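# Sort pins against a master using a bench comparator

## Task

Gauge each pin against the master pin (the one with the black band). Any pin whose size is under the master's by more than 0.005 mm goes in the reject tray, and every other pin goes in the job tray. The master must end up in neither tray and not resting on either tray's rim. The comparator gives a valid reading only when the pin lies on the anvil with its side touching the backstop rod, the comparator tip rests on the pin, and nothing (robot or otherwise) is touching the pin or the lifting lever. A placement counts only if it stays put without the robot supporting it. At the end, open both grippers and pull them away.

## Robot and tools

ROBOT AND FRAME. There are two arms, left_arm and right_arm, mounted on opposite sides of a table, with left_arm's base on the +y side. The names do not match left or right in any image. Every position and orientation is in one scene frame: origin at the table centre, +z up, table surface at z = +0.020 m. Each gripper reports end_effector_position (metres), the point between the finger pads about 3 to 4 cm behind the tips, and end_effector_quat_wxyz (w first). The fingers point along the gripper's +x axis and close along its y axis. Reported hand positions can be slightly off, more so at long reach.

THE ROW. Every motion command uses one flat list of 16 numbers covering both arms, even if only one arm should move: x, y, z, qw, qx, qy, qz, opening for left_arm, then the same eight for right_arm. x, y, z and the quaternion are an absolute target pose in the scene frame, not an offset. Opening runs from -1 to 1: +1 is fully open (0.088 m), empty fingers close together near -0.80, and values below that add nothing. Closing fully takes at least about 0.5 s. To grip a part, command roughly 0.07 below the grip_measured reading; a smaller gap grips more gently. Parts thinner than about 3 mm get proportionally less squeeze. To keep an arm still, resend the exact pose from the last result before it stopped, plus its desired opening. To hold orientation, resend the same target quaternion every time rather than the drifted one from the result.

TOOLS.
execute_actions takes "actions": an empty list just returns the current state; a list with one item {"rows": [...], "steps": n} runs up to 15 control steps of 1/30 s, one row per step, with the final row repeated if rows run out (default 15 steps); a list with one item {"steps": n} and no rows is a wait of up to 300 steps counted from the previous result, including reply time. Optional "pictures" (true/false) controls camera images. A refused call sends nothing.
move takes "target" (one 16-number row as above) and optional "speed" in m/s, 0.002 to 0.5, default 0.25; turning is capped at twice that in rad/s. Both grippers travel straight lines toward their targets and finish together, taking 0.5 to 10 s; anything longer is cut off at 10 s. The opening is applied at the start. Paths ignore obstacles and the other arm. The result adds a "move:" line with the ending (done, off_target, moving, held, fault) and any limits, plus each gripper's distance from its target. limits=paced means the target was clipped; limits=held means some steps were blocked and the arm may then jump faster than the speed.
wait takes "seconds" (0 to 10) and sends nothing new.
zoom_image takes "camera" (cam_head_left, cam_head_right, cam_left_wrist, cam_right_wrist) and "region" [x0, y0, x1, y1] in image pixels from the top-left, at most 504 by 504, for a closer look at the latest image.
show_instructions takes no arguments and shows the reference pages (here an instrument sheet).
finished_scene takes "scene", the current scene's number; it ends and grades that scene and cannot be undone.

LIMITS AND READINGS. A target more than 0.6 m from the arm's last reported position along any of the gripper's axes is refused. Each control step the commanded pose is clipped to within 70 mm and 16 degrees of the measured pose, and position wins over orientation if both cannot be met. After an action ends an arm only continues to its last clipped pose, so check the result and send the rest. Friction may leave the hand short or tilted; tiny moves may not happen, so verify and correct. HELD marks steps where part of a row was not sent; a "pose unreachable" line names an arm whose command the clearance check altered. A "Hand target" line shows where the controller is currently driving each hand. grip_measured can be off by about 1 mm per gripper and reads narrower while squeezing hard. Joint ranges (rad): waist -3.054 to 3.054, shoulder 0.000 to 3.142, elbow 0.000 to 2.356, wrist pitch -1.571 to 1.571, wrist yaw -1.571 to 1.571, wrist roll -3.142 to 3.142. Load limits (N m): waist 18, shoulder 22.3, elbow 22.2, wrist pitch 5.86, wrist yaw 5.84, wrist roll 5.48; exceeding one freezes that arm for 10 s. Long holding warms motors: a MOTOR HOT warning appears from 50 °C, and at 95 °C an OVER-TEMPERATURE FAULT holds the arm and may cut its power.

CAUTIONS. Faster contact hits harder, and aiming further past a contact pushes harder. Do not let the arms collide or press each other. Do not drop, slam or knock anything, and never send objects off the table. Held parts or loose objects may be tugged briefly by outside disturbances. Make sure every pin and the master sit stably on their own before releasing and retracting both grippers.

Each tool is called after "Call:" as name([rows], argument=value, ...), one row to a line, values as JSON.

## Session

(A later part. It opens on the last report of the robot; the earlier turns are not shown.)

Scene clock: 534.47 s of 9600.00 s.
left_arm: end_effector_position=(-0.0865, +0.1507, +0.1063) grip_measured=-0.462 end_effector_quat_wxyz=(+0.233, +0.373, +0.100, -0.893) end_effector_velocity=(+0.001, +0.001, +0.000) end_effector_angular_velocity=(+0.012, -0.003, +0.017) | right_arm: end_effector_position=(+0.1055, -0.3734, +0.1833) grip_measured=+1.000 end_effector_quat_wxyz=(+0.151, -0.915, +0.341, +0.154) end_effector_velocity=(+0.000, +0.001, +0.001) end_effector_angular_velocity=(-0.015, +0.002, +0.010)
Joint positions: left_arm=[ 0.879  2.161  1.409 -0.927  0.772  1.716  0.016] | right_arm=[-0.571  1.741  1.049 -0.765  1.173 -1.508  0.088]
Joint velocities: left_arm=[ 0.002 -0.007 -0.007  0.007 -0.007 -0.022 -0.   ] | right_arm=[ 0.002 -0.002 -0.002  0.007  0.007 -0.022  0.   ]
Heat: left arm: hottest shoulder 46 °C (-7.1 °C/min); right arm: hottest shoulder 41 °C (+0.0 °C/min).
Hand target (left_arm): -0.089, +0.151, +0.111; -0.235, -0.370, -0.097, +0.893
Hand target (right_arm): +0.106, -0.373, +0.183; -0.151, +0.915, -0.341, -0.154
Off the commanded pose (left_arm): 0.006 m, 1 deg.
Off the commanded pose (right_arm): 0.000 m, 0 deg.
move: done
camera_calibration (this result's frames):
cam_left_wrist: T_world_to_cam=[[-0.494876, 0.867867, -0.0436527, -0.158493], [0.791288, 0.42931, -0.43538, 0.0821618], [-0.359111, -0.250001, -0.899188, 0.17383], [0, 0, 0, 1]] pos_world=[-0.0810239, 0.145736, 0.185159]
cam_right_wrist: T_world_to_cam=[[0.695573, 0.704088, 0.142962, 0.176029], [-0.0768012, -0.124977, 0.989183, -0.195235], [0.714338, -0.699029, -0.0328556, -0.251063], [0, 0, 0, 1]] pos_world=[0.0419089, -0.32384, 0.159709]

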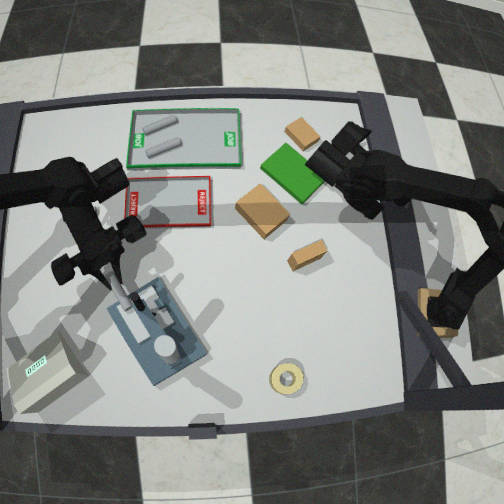

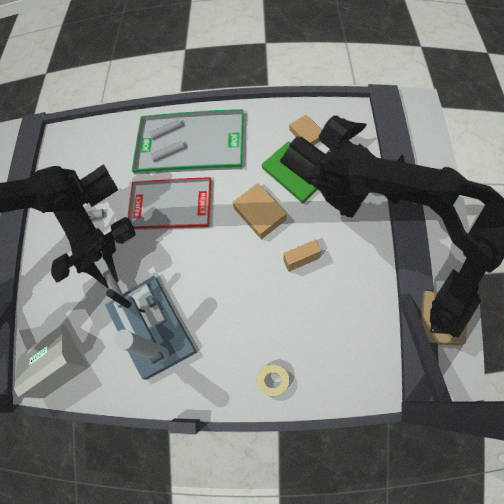

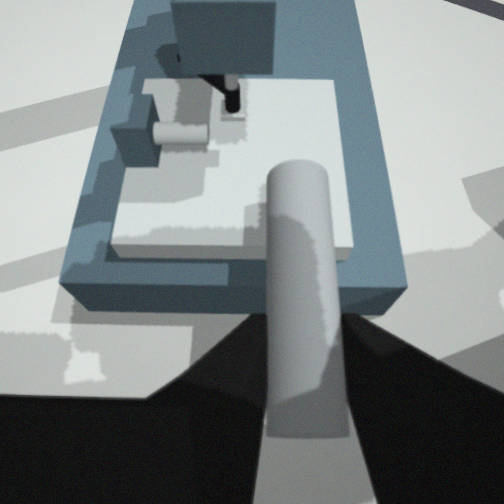

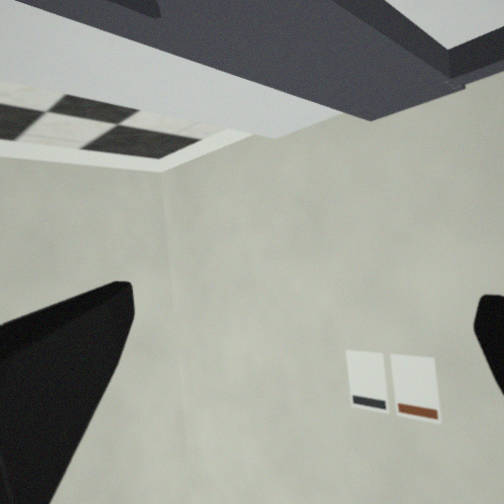

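Call:
move(target=[-0.127,0.1342,0.106,0.2352,0.3701,0.0974,-0.8934,-0.53,0.1055,-0.3734,0.1833,0.151,-0.915,0.341,0.154,1.0], speed=0.025)

Call:
move(target=[-0.1181,0.1242,0.092,0.2352,0.3701,0.0974,-0.8934,-0.53,0.1055,-0.3734,0.1833,0.151,-0.915,0.341,0.154,1.0], speed=0.012)

Scene clock: 539.07 s of 9600.00 s.
left_arm: end_effector_position=(-0.1236, +0.1325, +0.1035) grip_measured=-0.462 end_effector_quat_wxyz=(+0.236, +0.372, +0.098, -0.893) end_effector_velocity=(+0.000, -0.000, -0.000) end_effector_angular_velocity=(+0.002, -0.007, +0.003) | right_arm: end_effector_position=(+0.1055, -0.3734, +0.1833) grip_measured=+1.000 end_effector_quat_wxyz=(+0.151, -0.915, +0.341, +0.154) end_effector_velocity=(-0.001, -0.001, -0.003) end_effector_angular_velocity=(+0.004, +0.025, +0.003)
Joint positions: left_arm=[ 0.771  2.123  1.334 -0.773  0.781  1.559  0.016] | right_arm=[-0.571  1.741  1.049 -0.765  1.173 -1.508  0.088]
Joint velocities: left_arm=[-0.002 -0.002 -0.002  0.007 -0.007 -0.007 -0.   ] | right_arm=[-0.002 -0.002 -0.002 -0.007 -0.022 -0.007  0.   ]
Heat: left arm: hottest shoulder 48 °C (-6.0 °C/min); right arm: hottest shoulder 41 °C (+0.0 °C/min).
Hand target (left_arm): -0.127, +0.134, +0.106; -0.236, -0.370, -0.097, +0.893
Hand target (right_arm): +0.106, -0.373, +0.183; -0.151, +0.915, -0.341, -0.154
Off the commanded pose (left_arm): 0.005 m, 0 deg.
Off the commanded pose (right_arm): 0.000 m, 0 deg.
move: done
camera_calibration (this result's frames):
cam_left_wrist: T_world_to_cam=[[-0.498199, 0.86562, -0.0499983, -0.160583], [0.789745, 0.429215, -0.438266, 0.118248], [-0.357912, -0.25783, -0.897453, 0.154512], [0, 0, 0, 1]] pos_world=[-0.118086, 0.128088, 0.182462]
cam_right_wrist: T_world_to_cam=[[0.695573, 0.704088, 0.142962, 0.176029], [-0.0768012, -0.124977, 0.989183, -0.195235], [0.714338, -0.699029, -0.0328556, -0.251063], [0, 0, 0, 1]] pos_world=[0.0419089, -0.32384, 0.159709]

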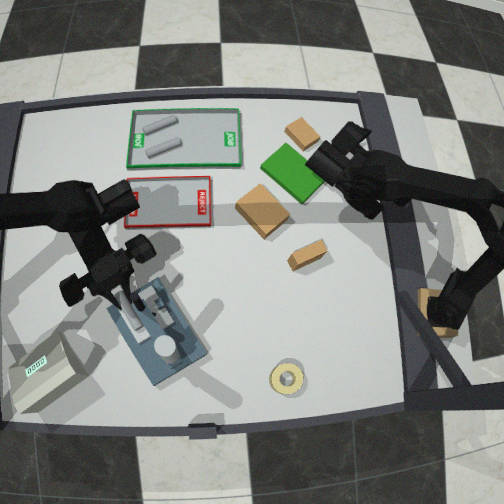

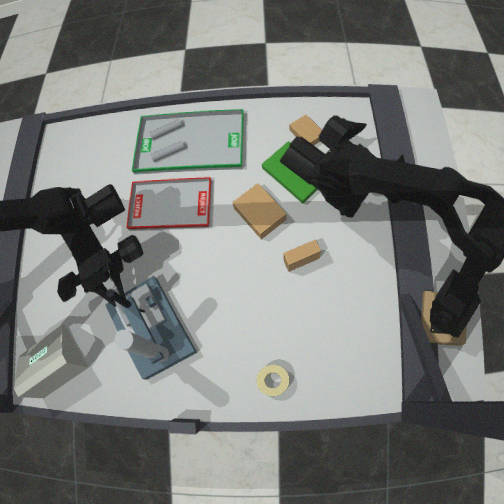

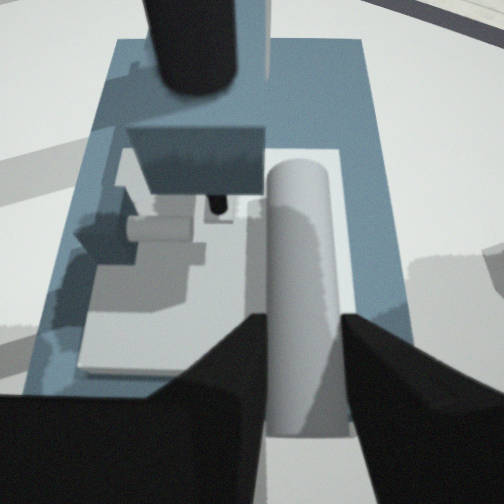

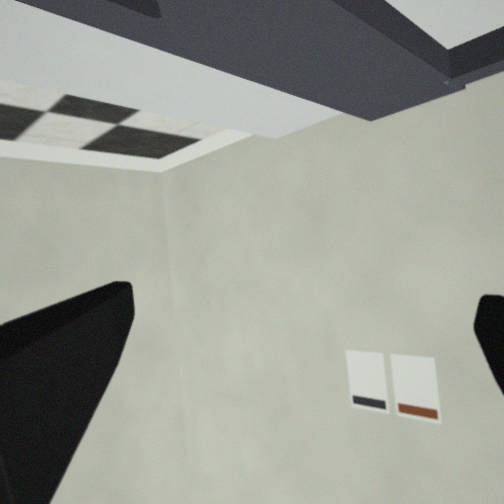

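Scene clock: 540.57 s of 9600.00 s.
left_arm: end_effector_position=(-0.1210, +0.1251, +0.1021) grip_measured=-0.462 end_effector_quat_wxyz=(+0.238, +0.366, +0.093, -0.895) end_effector_velocity=(+0.002, -0.001, -0.003) end_effector_angular_velocity=(+0.018, -0.015, +0.013) | right_arm: end_effector_position=(+0.1055, -0.3734, +0.1833) grip_measured=+1.000 end_effector_quat_wxyz=(+0.151, -0.915, +0.341, +0.154) end_effector_velocity=(-0.000, -0.001, +0.000) end_effector_angular_velocity=(-0.002, +0.011, +0.001)
Joint positions: left_arm=[ 0.772  2.15   1.365 -0.771  0.796  1.56   0.016] | right_arm=[-0.571  1.741  1.049 -0.765  1.173 -1.508  0.088]
Joint velocities: left_arm=[-0.002  0.002  0.002  0.007 -0.022 -0.022 -0.   ] | right_arm=[-0.002 -0.002  0.002 -0.007 -0.007 -0.007  0.   ]
Heat: left arm: hottest shoulder 48 °C (-6.1 °C/min); right arm: hottest shoulder 41 °C (+0.0 °C/min).
Hand target (left_arm): -0.118, +0.124, +0.092; -0.235, -0.370, -0.097, +0.893
Hand target (right_arm): +0.106, -0.373, +0.183; -0.151, +0.915, -0.341, -0.154
Off the commanded pose (left_arm): 0.011 m, 1 deg.
Off the commanded pose (right_arm): 0.000 m, 0 deg.
move: off_target (left_arm)
camera_calibration (this result's frames):
cam_left_wrist: T_world_to_cam=[[-0.498534, 0.865039, -0.056313, -0.152329], [0.785473, 0.423287, -0.451508, 0.120267], [-0.366735, -0.269325, -0.890488, 0.151901], [0, 0, 0, 1]] pos_world=[-0.1147, 0.121773, 0.18099]
cam_right_wrist: T_world_to_cam=[[0.695573, 0.704088, 0.142962, 0.176029], [-0.0768012, -0.124977, 0.989183, -0.195235], [0.714338, -0.699029, -0.0328556, -0.251063], [0, 0, 0, 1]] pos_world=[0.0419089, -0.32384, 0.159709]

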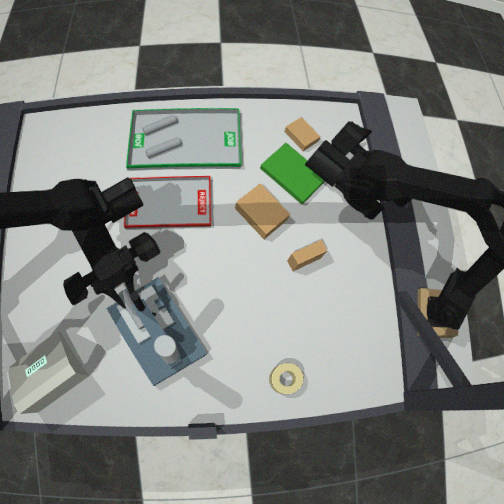

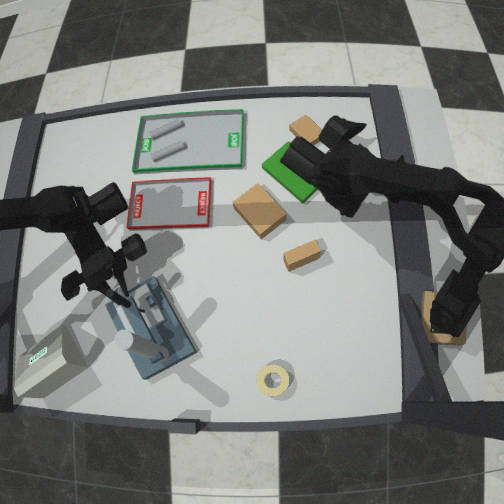

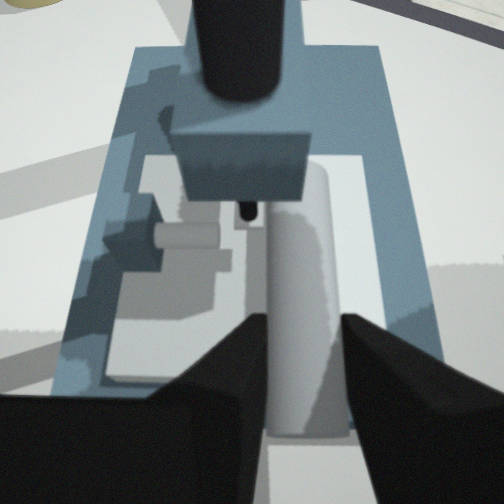

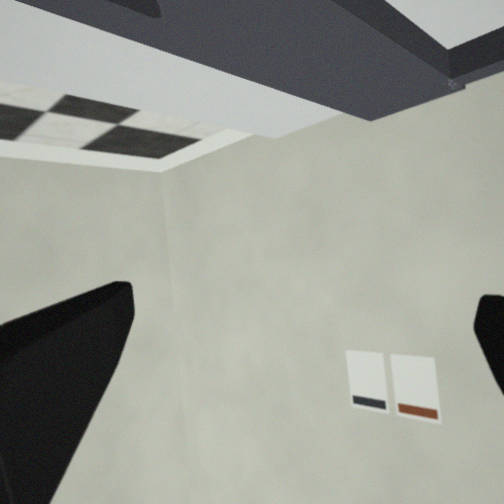

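Call:
move(target=[-0.1112,0.1101,0.0935,0.2352,0.3701,0.0974,-0.8934,-0.53,0.1055,-0.3734,0.1833,0.151,-0.915,0.341,0.154,1.0], speed=0.008)

Scene clock: 545.50 s of 9600.00 s.
left_arm: end_effector_position=(-0.1139, +0.1124, +0.1029) grip_measured=-0.462 end_effector_quat_wxyz=(+0.237, +0.366, +0.094, -0.895) end_effector_velocity=(-0.000, +0.000, +0.001) end_effector_angular_velocity=(+0.010, -0.003, +0.003) | right_arm: end_effector_position=(+0.1055, -0.3734, +0.1833) grip_measured=+1.000 end_effector_quat_wxyz=(+0.151, -0.915, +0.341, +0.154) end_effector_velocity=(-0.002, -0.000, -0.001) end_effector_angular_velocity=(-0.006, +0.015, +0.006)
Joint positions: left_arm=[ 0.772  2.197  1.449 -0.809  0.796  1.56   0.016] | right_arm=[-0.571  1.741  1.049 -0.765  1.173 -1.508  0.088]
Joint velocities: left_arm=[-0.002 -0.002  0.002 -0.007 -0.007 -0.007  0.   ] | right_arm=[ 0.002 -0.002 -0.002 -0.007 -0.007 -0.007  0.   ]
Heat: left arm: hottest shoulder 47 °C (-8.1 °C/min); right arm: hottest shoulder 41 °C (+0.0 °C/min).
Hand target (left_arm): -0.111, +0.110, +0.094; -0.235, -0.370, -0.098, +0.893
Hand target (right_arm): +0.106, -0.373, +0.183; -0.151, +0.915, -0.341, -0.154
Off the commanded pose (left_arm): 0.010 m, 1 deg.
Off the commanded pose (right_arm): 0.000 m, 0 deg.
move: off_target (left_arm)
camera_calibration (this result's frames):
cam_left_wrist: T_world_to_cam=[[-0.498586, 0.865131, -0.0544087, -0.137969], [0.785054, 0.424039, -0.451532, 0.120317], [-0.367563, -0.267841, -0.890595, 0.151554], [0, 0, 0, 1]] pos_world=[-0.107539, 0.108934, 0.181793]
cam_right_wrist: T_world_to_cam=[[0.695573, 0.704088, 0.142962, 0.176029], [-0.0768012, -0.124977, 0.989183, -0.195235], [0.714338, -0.699029, -0.0328556, -0.251063], [0, 0, 0, 1]] pos_world=[0.0419089, -0.32384, 0.159709]

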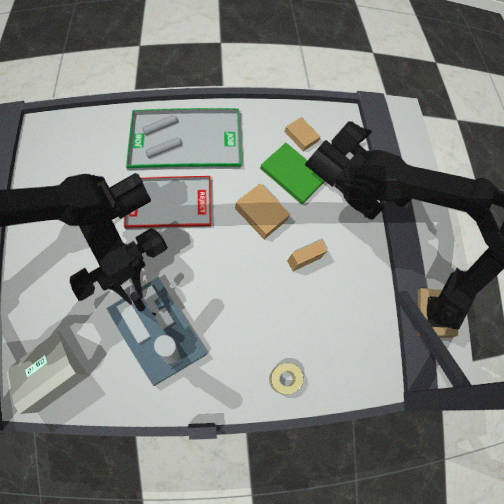

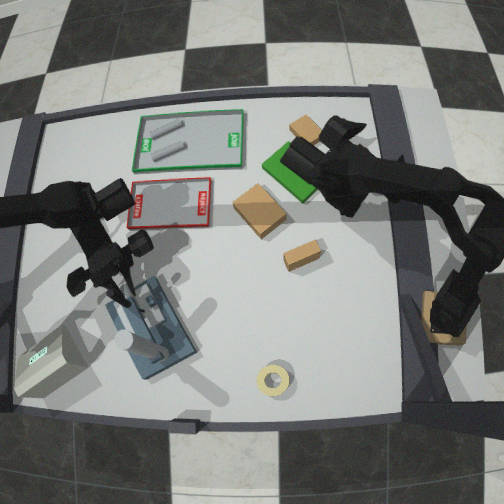

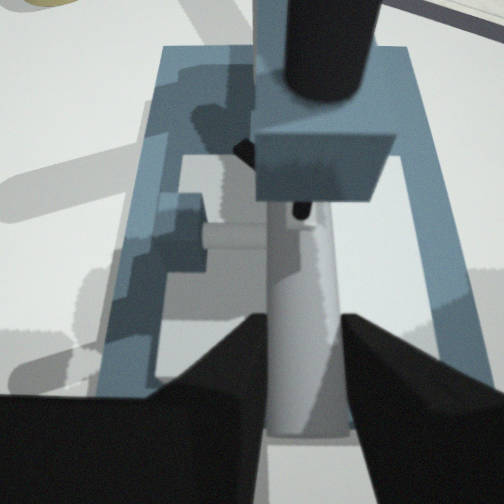

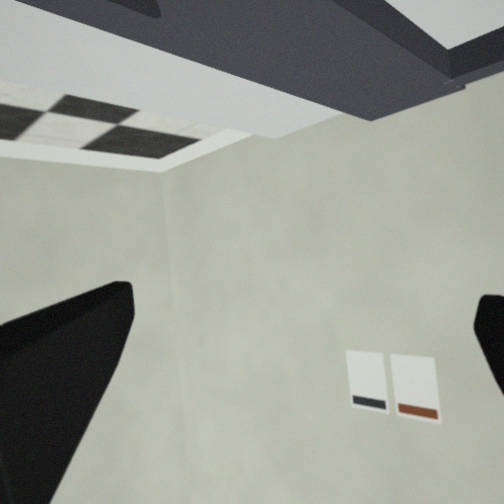

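Call:
move(target=[-0.1125,0.1115,0.096,0.2352,0.3701,0.0974,-0.8934,-0.23,0.1055,-0.3734,0.1833,0.151,-0.915,0.341,0.154,1.0], speed=0.008)

Call:
zoom_image(camera="cam_head_left", region=[20, 348, 56, 384])

Call:
zoom_image(camera="cam_left_wrist", region=[190, 170, 390, 370])

Scene clock: 549.33 s of 9600.00 s.
left_arm: end_effector_position=(-0.1128, +0.1120, +0.1020) grip_measured=-0.232 end_effector_quat_wxyz=(+0.238, +0.370, +0.093, -0.893) end_effector_velocity=(-0.001, +0.002, -0.000) end_effector_angular_velocity=(+0.005, -0.005, -0.007) | right_arm: end_effector_position=(+0.1055, -0.3734, +0.1833) grip_measured=+1.000 end_effector_quat_wxyz=(+0.151, -0.915, +0.341, +0.154) end_effector_velocity=(+0.000, -0.001, -0.002) end_effector_angular_velocity=(+0.018, +0.014, -0.008)
Joint positions: left_arm=[ 0.772  2.198  1.449 -0.805  0.788  1.56   0.028] | right_arm=[-0.571  1.741  1.049 -0.765  1.173 -1.508  0.088]
Joint velocities: left_arm=[-0.002 -0.002 -0.002 -0.007 -0.007  0.007  0.   ] | right_arm=[-0.007 -0.002  0.002 -0.007 -0.022  0.007  0.   ]
Heat: left arm: hottest shoulder 47 °C (-10.1 °C/min); right arm: hottest shoulder 41 °C (+0.0 °C/min).
Hand target (left_arm): -0.113, +0.112, +0.096; -0.235, -0.370, -0.097, +0.893
Hand target (right_arm): +0.106, -0.373, +0.183; -0.151, +0.915, -0.341, -0.154
Off the commanded pose (left_arm): 0.006 m, 1 deg.
Off the commanded pose (right_arm): 0.000 m, 0 deg.
move: done
camera_calibration (this result's frames):
cam_left_wrist: T_world_to_cam=[[-0.497834, 0.865257, -0.0590894, -0.136614], [0.789298, 0.423788, -0.444311, 0.119049], [-0.359402, -0.267833, -0.893922, 0.152274], [0, 0, 0, 1]] pos_world=[-0.107249, 0.108539, 0.180943]
cam_right_wrist: T_world_to_cam=[[0.695573, 0.704088, 0.142962, 0.176029], [-0.0768012, -0.124977, 0.989183, -0.195235], [0.714338, -0.699029, -0.0328556, -0.251063], [0, 0, 0, 1]] pos_world=[0.0419089, -0.32384, 0.159709]

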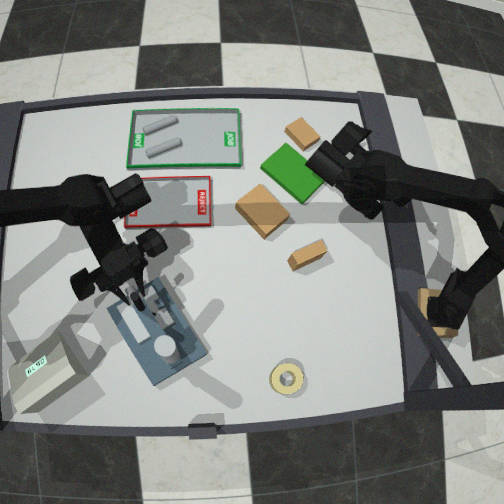

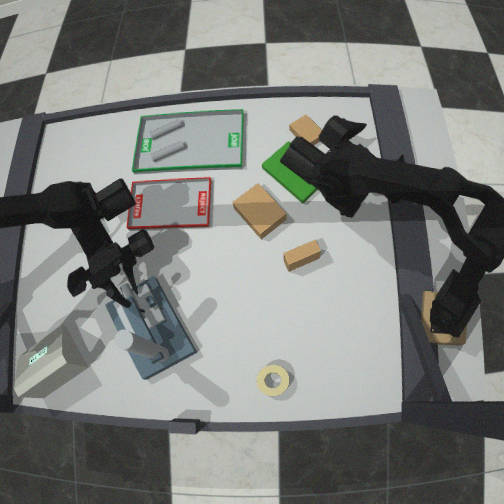

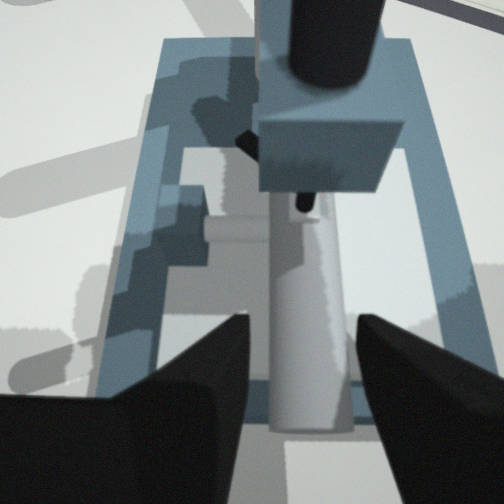

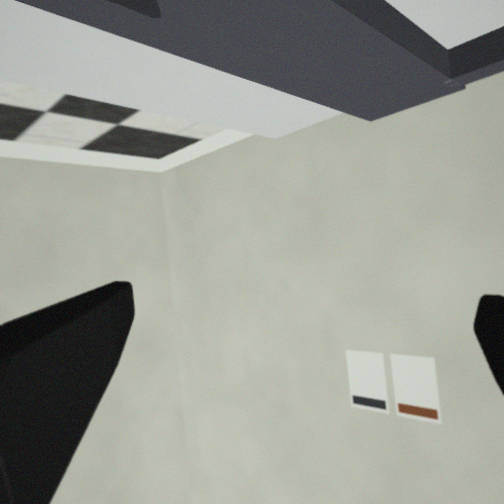

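Region (20, 348, 56, 384) of cam_head_left's 504x504 image, scaled by 14.000, with more detail than that image has.

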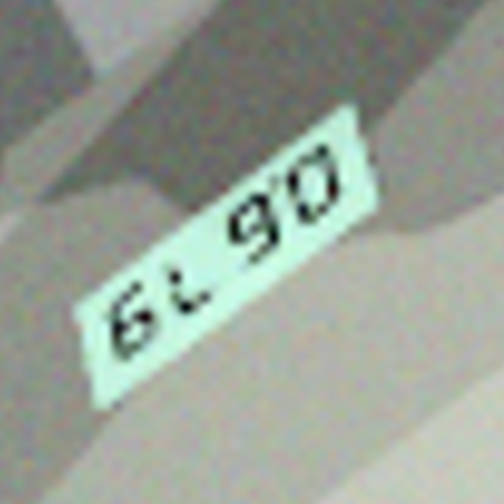

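Region (190, 170, 390, 370) of cam_left_wrist's 504x504 image, scaled by 2.520, with more detail than that image has.

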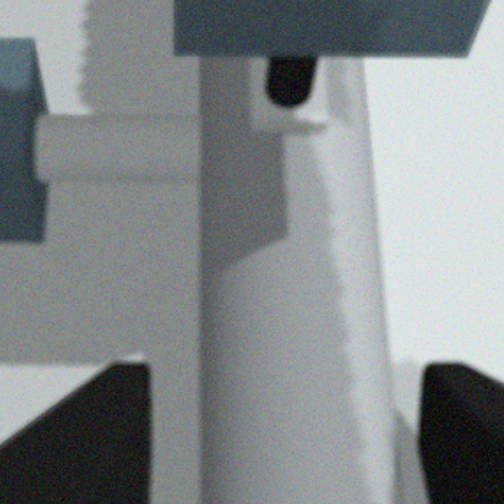

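Call:
execute_actions(actions=[])

Scene clock: 558.27 s of 9600.00 s.
left_arm: end_effector_position=(-0.1128, +0.1120, +0.1020) grip_measured=-0.232 end_effector_quat_wxyz=(+0.238, +0.370, +0.093, -0.893) end_effector_velocity=(+0.000, +0.002, -0.002) end_effector_angular_velocity=(+0.022, -0.013, +0.003) | right_arm: end_effector_position=(+0.1055, -0.3734, +0.1833) grip_measured=+1.000 end_effector_quat_wxyz=(+0.151, -0.915, +0.341, +0.154) end_effector_velocity=(-0.001, -0.002, -0.001) end_effector_angular_velocity=(+0.005, +0.006, -0.004)
Joint positions: left_arm=[ 0.772  2.198  1.449 -0.805  0.788  1.56   0.028] | right_arm=[-0.571  1.741  1.049 -0.765  1.173 -1.508  0.088]
Joint velocities: left_arm=[-0.002 -0.002 -0.002 -0.007 -0.022 -0.007 -0.   ] | right_arm=[-0.002 -0.002 -0.002 -0.007 -0.007  0.007  0.   ]
Heat: left arm: hottest shoulder 48 °C (-5.0 °C/min); right arm: hottest shoulder 41 °C (+0.0 °C/min).
Hand target (left_arm): -0.113, +0.112, +0.096; -0.235, -0.370, -0.097, +0.893
Hand target (right_arm): +0.106, -0.373, +0.183; -0.151, +0.915, -0.341, -0.154
Off the commanded pose (left_arm): 0.006 m, 1 deg.
Off the commanded pose (right_arm): 0.000 m, 0 deg.
Steps of this call (steps 1 to 90: nothing new was sent; then 5.93 s passed at rest). Readings (end_effector_position):
1: left_arm (-0.1128, +0.1120, +0.1020) | right_arm (+0.1055, -0.3734, +0.1833)
2: left_arm (-0.1128, +0.1120, +0.1020) | right_arm (+0.1055, -0.3734, +0.1833)
4: left_arm (-0.1128, +0.1120, +0.1020) | right_arm (+0.1055, -0.3734, +0.1833)
8: left_arm (-0.1128, +0.1120, +0.1020) | right_arm (+0.1055, -0.3734, +0.1833)
90: the state above
camera_calibration (this result's frames):
cam_left_wrist: T_world_to_cam=[[-0.49782, 0.865265, -0.0590946, -0.136614], [0.789443, 0.423876, -0.44397, 0.118966], [-0.359102, -0.267669, -0.894091, 0.152289], [0, 0, 0, 1]] pos_world=[-0.107239, 0.108544, 0.180904]
cam_right_wrist: T_world_to_cam=[[0.695573, 0.704088, 0.142962, 0.176029], [-0.0768012, -0.124977, 0.989183, -0.195235], [0.714338, -0.699029, -0.0328556, -0.251063], [0, 0, 0, 1]] pos_world=[0.0419089, -0.32384, 0.159709]

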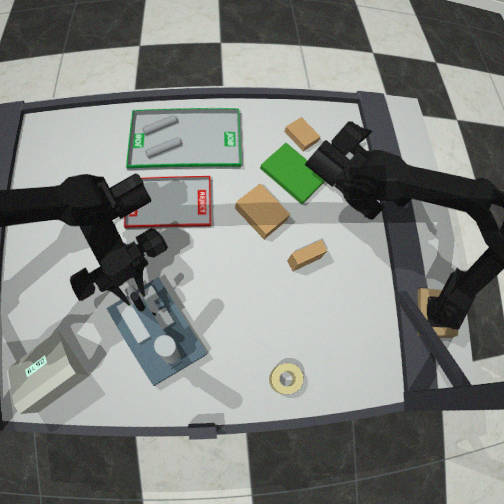

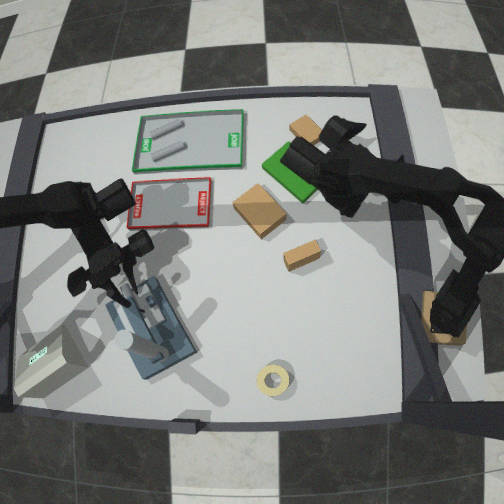

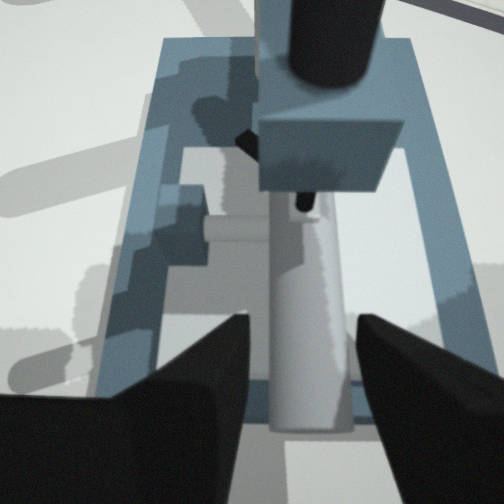

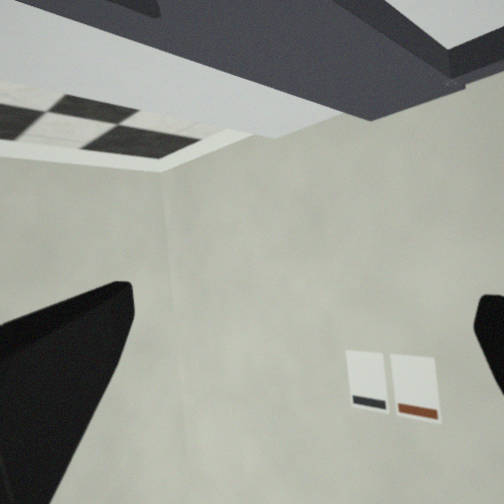

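Call:
zoom_image(camera="cam_head_left", region=[20, 348, 56, 384])

Call:
zoom_image(camera="cam_head_right", region=[20, 338, 60, 378])

Region (20, 348, 56, 384) of cam_head_left's 504x504 image, scaled by 14.000, with more detail than that image has.

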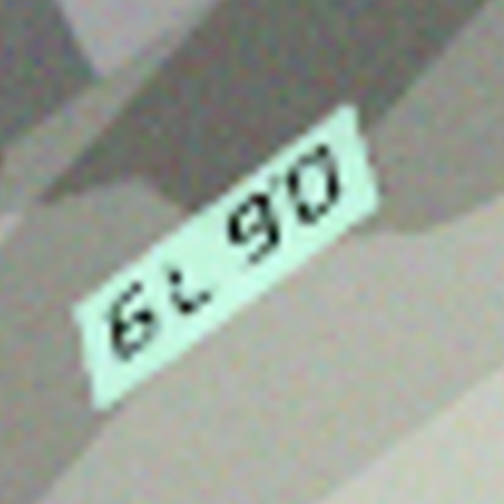

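Region (20, 338, 60, 378) of cam_head_right's 504x504 image, scaled by 12.600, with more detail than that image has.

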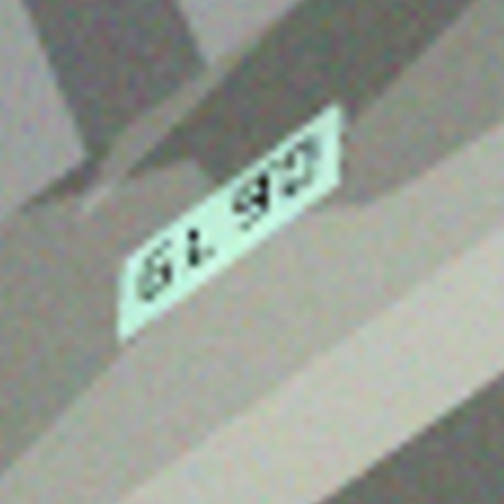

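Call:
execute_actions([
  {"rows": [[-0.1125,0.1115,0.096,0.2352,0.3701,0.0974,-0.8934,-0.28,0.1055,-0.3734,0.1833,0.151,-0.915,0.341,0.154,1.0],[-0.1125,0.1115,0.096,0.2352,0.3701,0.0974,-0.8934,-0.31,0.1055,-0.3734,0.1833,0.151,-0.915,0.341,0.154,1.0],[-0.1125,0.1115,0.096,0.2352,0.3701,0.0974,-0.8934,-0.34,0.1055,-0.3734,0.1833,0.151,-0.915,0.341,0.154,1.0],[-0.1125,0.1115,0.096,0.2352,0.3701,0.0974,-0.8934,-0.36,0.1055,-0.3734,0.1833,0.151,-0.915,0.341,0.154,1.0],[-0.1125,0.1115,0.096,0.2352,0.3701,0.0974,-0.8934,-0.38,0.1055,-0.3734,0.1833,0.151,-0.915,0.341,0.154,1.0],[-0.1125,0.1115,0.096,0.2352,0.3701,0.0974,-0.8934,-0.40,0.1055,-0.3734,0.1833,0.151,-0.915,0.341,0.154,1.0],[-0.1125,0.1115,0.096,0.2352,0.3701,0.0974,-0.8934,-0.42,0.1055,-0.3734,0.1833,0.151,-0.915,0.341,0.154,1.0],[-0.1125,0.1115,0.096,0.2352,0.3701,0.0974,-0.8934,-0.44,0.1055,-0.3734,0.1833,0.151,-0.915,0.341,0.154,1.0],[-0.1125,0.1115,0.096,0.2352,0.3701,0.0974,-0.8934,-0.46,0.1055,-0.3734,0.1833,0.151,-0.915,0.341,0.154,1.0],[-0.1125,0.1115,0.096,0.2352,0.3701,0.0974,-0.8934,-0.49,0.1055,-0.3734,0.1833,0.151,-0.915,0.341,0.154,1.0],[-0.1125,0.1115,0.096,0.2352,0.3701,0.0974,-0.8934,-0.53,0.1055,-0.3734,0.1833,0.151,-0.915,0.341,0.154,1.0]], "steps": 15},
], pictures=false)

Call:
move(target=[-0.0858,0.1336,0.104,0.2352,0.3701,0.0974,-0.8934,-0.53,0.1055,-0.3734,0.1833,0.151,-0.915,0.341,0.154,1.0], speed=0.02)

Scene clock: 572.00 s of 9600.00 s.
left_arm: end_effector_position=(-0.1129, +0.1124, +0.1019) grip_measured=-0.459 end_effector_quat_wxyz=(+0.237, +0.370, +0.094, -0.893) end_effector_velocity=(+0.001, +0.002, -0.000) end_effector_angular_velocity=(+0.014, -0.000, +0.008) | right_arm: end_effector_position=(+0.1055, -0.3734, +0.1833) grip_measured=+1.000 end_effector_quat_wxyz=(+0.151, -0.915, +0.341, +0.154) end_effector_velocity=(-0.000, -0.002, +0.001) end_effector_angular_velocity=(-0.016, +0.004, -0.000)
Joint positions: left_arm=[ 0.772  2.198  1.449 -0.807  0.787  1.56   0.017] | right_arm=[-0.571  1.741  1.049 -0.765  1.173 -1.508  0.088]
Joint velocities: left_arm=[ 0.002 -0.002 -0.002 -0.007 -0.007 -0.007 -0.   ] | right_arm=[-0.002 -0.002 -0.002 -0.007  0.007 -0.007  0.   ]
Heat: left arm: hottest shoulder 48 °C (+0.0 °C/min); right arm: hottest shoulder 40 °C (-1.0 °C/min).
Hand target (left_arm): -0.113, +0.112, +0.096; -0.235, -0.370, -0.097, +0.893
Hand target (right_arm): +0.106, -0.373, +0.183; -0.151, +0.915, -0.341, -0.154
Off the commanded pose (left_arm): 0.006 m, 0 deg.
Off the commanded pose (right_arm): 0.000 m, 0 deg.
Steps of this call (steps 1 to 90: nothing new was sent; then 10.23 s passed at rest; steps 91 to 105: all 15 steps of this action). Readings (end_effector_position):
91: left_arm (-0.1128, +0.1120, +0.1020) | right_arm (+0.1055, -0.3734, +0.1833)
92: left_arm (-0.1128, +0.1120, +0.1020) | right_arm (+0.1055, -0.3734, +0.1833)
94: left_arm (-0.1128, +0.1120, +0.1020) | right_arm (+0.1055, -0.3734, +0.1833)
98: left_arm (-0.1128, +0.1120, +0.1020) | right_arm (+0.1055, -0.3734, +0.1833)
105: the state above

Scene clock: 574.23 s of 9600.00 s.
left_arm: end_effector_position=(-0.0881, +0.1361, +0.1031) grip_measured=-0.459 end_effector_quat_wxyz=(+0.234, +0.371, +0.101, -0.893) end_effector_velocity=(-0.004, +0.003, -0.000) end_effector_angular_velocity=(+0.023, +0.024, +0.003) | right_arm: end_effector_position=(+0.1055, -0.3734, +0.1833) grip_measured=+1.000 end_effector_quat_wxyz=(+0.151, -0.915, +0.341, +0.154) end_effector_velocity=(-0.003, -0.006, -0.001) end_effector_angular_velocity=(-0.017, +0.025, -0.009)
Joint positions: left_arm=[ 0.855  2.198  1.457 -0.912  0.778  1.678  0.017] | right_arm=[-0.571  1.741  1.049 -0.765  1.173 -1.508  0.088]
Joint velocities: left_arm=[-0.002  0.002 -0.002 -0.022  0.007 -0.007 -0.   ] | right_arm=[-0.007 -0.002 -0.002 -0.037 -0.007  0.007  0.   ]
Heat: left arm: hottest shoulder 48 °C (+0.0 °C/min); right arm: hottest shoulder 41 °C (+0.0 °C/min).
Hand target (left_arm): -0.086, +0.134, +0.104; -0.235, -0.370, -0.098, +0.893
Hand target (right_arm): +0.106, -0.373, +0.183; -0.151, +0.915, -0.341, -0.154
Off the commanded pose (left_arm): 0.004 m, 0 deg.
Off the commanded pose (right_arm): 0.000 m, 0 deg.
move: done
camera_calibration (this result's frames):
cam_left_wrist: T_world_to_cam=[[-0.497664, 0.866326, -0.0425318, -0.146892], [0.788632, 0.431529, -0.437998, 0.088028], [-0.361096, -0.251518, -0.897969, 0.166677], [0, 0, 0, 1]] pos_world=[-0.0823382, 0.131192, 0.181979]
cam_right_wrist: T_world_to_cam=[[0.695573, 0.704088, 0.142962, 0.176029], [-0.0768012, -0.124977, 0.989183, -0.195235], [0.714338, -0.699029, -0.0328556, -0.251063], [0, 0, 0, 1]] pos_world=[0.0419089, -0.32384, 0.159709]

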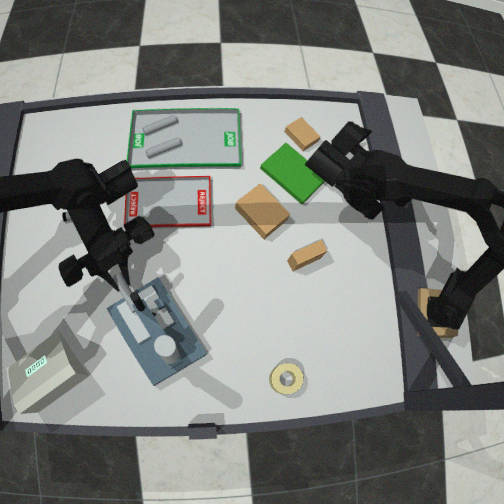

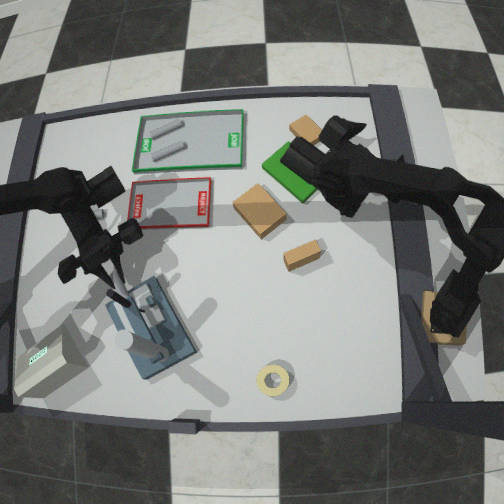

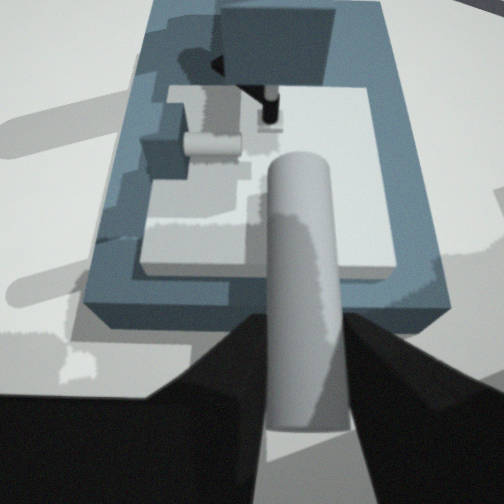

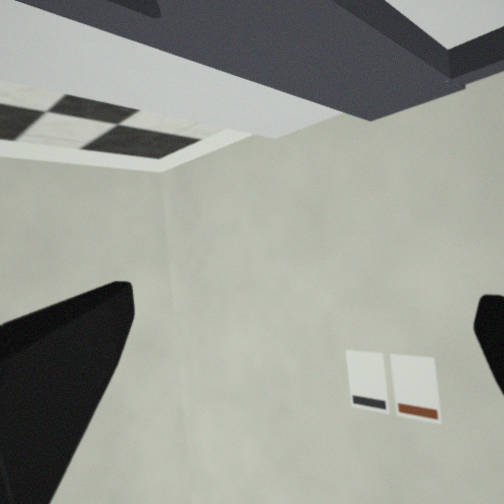

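Call:
move(target=[-0.045,0.16,0.14,0.2352,0.3701,0.0974,-0.8934,-0.53,0.1055,-0.3734,0.1833,0.151,-0.915,0.341,0.154,1.0], speed=0.1)

Call:
move(target=[0.195,0.02,0.13,0.7749,0.2084,0.3210,-0.5032,-0.53,0.1055,-0.3734,0.1833,0.151,-0.915,0.341,0.154,1.0], speed=0.2)

Scene clock: 580.97 s of 9600.00 s.
left_arm: end_effector_position=(-0.0478, +0.1631, +0.1338) grip_measured=-0.459 end_effector_quat_wxyz=(+0.232, +0.368, +0.107, -0.894) end_effector_velocity=(-0.004, +0.004, +0.002) end_effector_angular_velocity=(+0.024, +0.013, -0.009) | right_arm: end_effector_position=(+0.1055, -0.3734, +0.1833) grip_measured=+1.000 end_effector_quat_wxyz=(+0.151, -0.915, +0.341, +0.154) end_effector_velocity=(+0.000, -0.000, +0.001) end_effector_angular_velocity=(+0.009, +0.002, +0.001)
Joint positions: left_arm=[ 0.979  2.198  1.584 -1.172  0.76   1.848  0.017] | right_arm=[-0.571  1.741  1.049 -0.765  1.173 -1.508  0.088]
Joint velocities: left_arm=[-0.002 -0.002  0.002 -0.037 -0.007  0.007 -0.   ] | right_arm=[-0.002 -0.007 -0.002  0.007 -0.007 -0.007  0.   ]
Heat: left arm: hottest shoulder 49 °C (+3.0 °C/min); right arm: hottest shoulder 40 °C (-1.0 °C/min).
Hand target (left_arm): -0.045, +0.161, +0.140; -0.235, -0.370, -0.098, +0.893
Hand target (right_arm): +0.106, -0.373, +0.183; -0.151, +0.915, -0.341, -0.154
Off the commanded pose (left_arm): 0.007 m, 1 deg.
Off the commanded pose (right_arm): 0.000 m, 0 deg.
After step 90, 2.70 s passed at rest.
move: done
camera_calibration (this result's frames):
cam_left_wrist: T_world_to_cam=[[-0.498196, 0.866606, -0.0281866, -0.150879], [0.784197, 0.436475, -0.44105, 0.0574464], [-0.369914, -0.241833, -0.89704, 0.213462], [0, 0, 0, 1]] pos_world=[-0.0412541, 0.157301, 0.212568]
cam_right_wrist: T_world_to_cam=[[0.695573, 0.704088, 0.142962, 0.176029], [-0.0768012, -0.124977, 0.989183, -0.195235], [0.714338, -0.699029, -0.0328556, -0.251063], [0, 0, 0, 1]] pos_world=[0.0419089, -0.32384, 0.159709]

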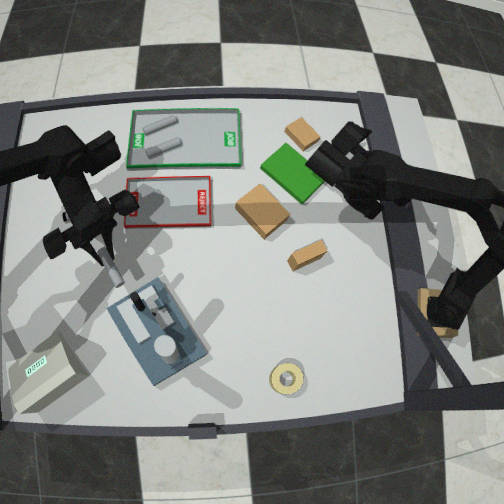

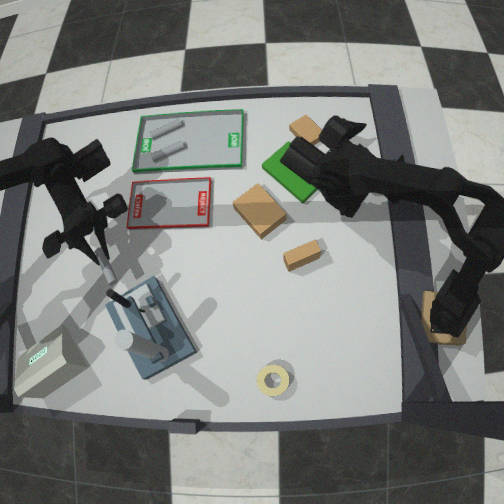

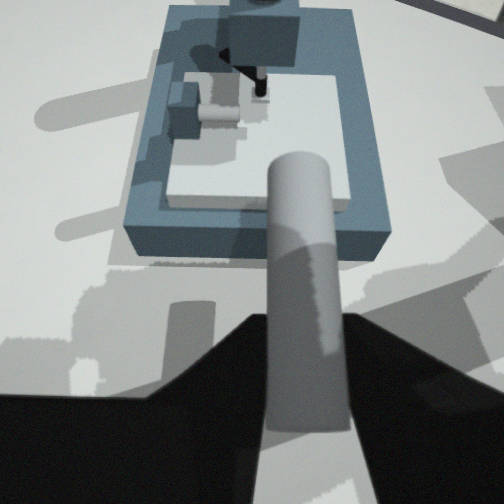

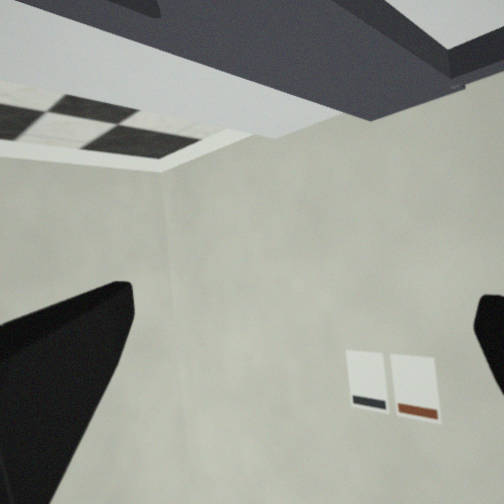

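Scene clock: 585.10 s of 9600.00 s.
left_arm: end_effector_position=(+0.1941, +0.0245, +0.1325) grip_measured=-0.459 end_effector_quat_wxyz=(+0.775, +0.208, +0.323, -0.502) end_effector_velocity=(+0.000, -0.002, -0.001) end_effector_angular_velocity=(+0.014, -0.002, +0.013) | right_arm: end_effector_position=(+0.1055, -0.3734, +0.1833) grip_measured=+1.000 end_effector_quat_wxyz=(+0.151, -0.915, +0.341, +0.154) end_effector_velocity=(-0.002, -0.003, -0.004) end_effector_angular_velocity=(+0.011, +0.020, -0.008)
Joint positions: left_arm=[ 1.014  2.55   2.136 -0.403  0.23   0.237  0.017] | right_arm=[-0.571  1.741  1.049 -0.765  1.173 -1.508  0.088]
Joint velocities: left_arm=[-0.007  0.012  0.027 -0.022 -0.022 -0.007 -0.   ] | right_arm=[-0.007 -0.002 -0.007 -0.007 -0.022  0.007  0.   ]
Heat: left arm: hottest shoulder 50 °C (+5.0 °C/min); right arm: hottest shoulder 41 °C (+0.0 °C/min). Fold the left arm in close to its base before you think long.
Hand target (left_arm): +0.195, +0.021, +0.131; +0.776, +0.206, +0.321, -0.502
Hand target (right_arm): +0.106, -0.373, +0.183; -0.151, +0.915, -0.341, -0.154
Off the commanded pose (left_arm): 0.005 m, 0 deg.
Off the commanded pose (right_arm): 0.000 m, 0 deg.
MOTOR HOT: a motor of the left arm reached 50 °C. Now the hottest motor of the left arm, joint 2 (shoulder), reports 50 °C. The temperature limit of the motors' drives, at which the controller stops that arm, is 95 °C. To cool a motor, set the load down, stop pushing, or move to a pose that needs little force.
move: done
camera_calibration (this result's frames):
cam_left_wrist: T_world_to_cam=[[-0.908902, -0.414176, -0.0485248, 0.203418], [-0.353069, 0.826232, -0.438958, 0.138579], [0.221898, -0.381837, -0.897196, 0.156823], [0, 0, 0, 1]] pos_world=[0.199016, 0.0296337, 0.211402]
cam_right_wrist: T_world_to_cam=[[0.695573, 0.704088, 0.142962, 0.176029], [-0.0768012, -0.124977, 0.989183, -0.195235], [0.714338, -0.699029, -0.0328556, -0.251063], [0, 0, 0, 1]] pos_world=[0.0419089, -0.32384, 0.159709]

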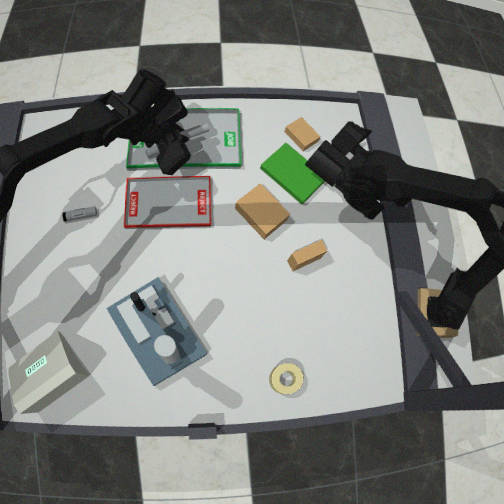

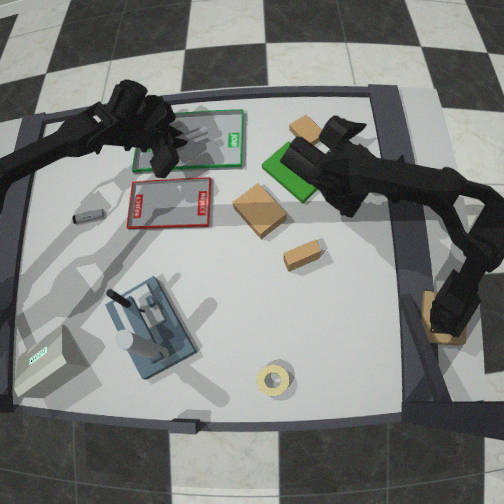

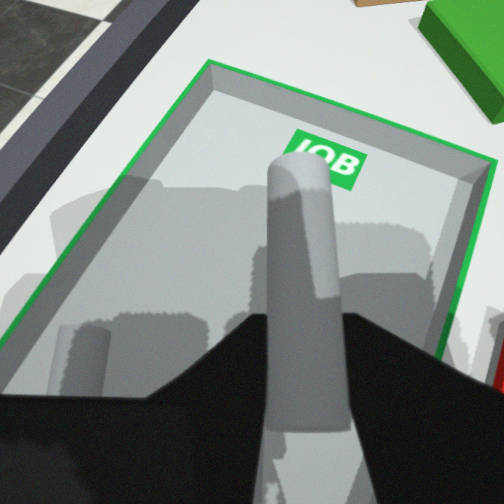

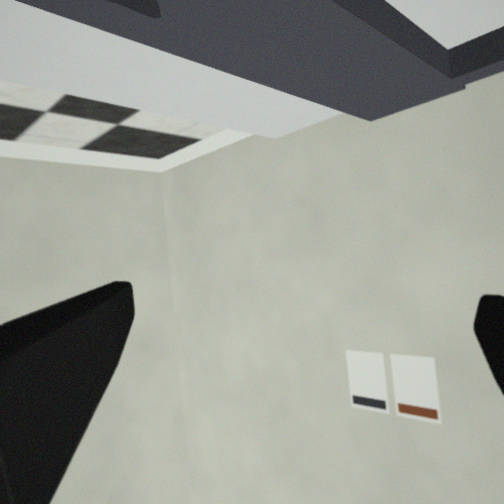

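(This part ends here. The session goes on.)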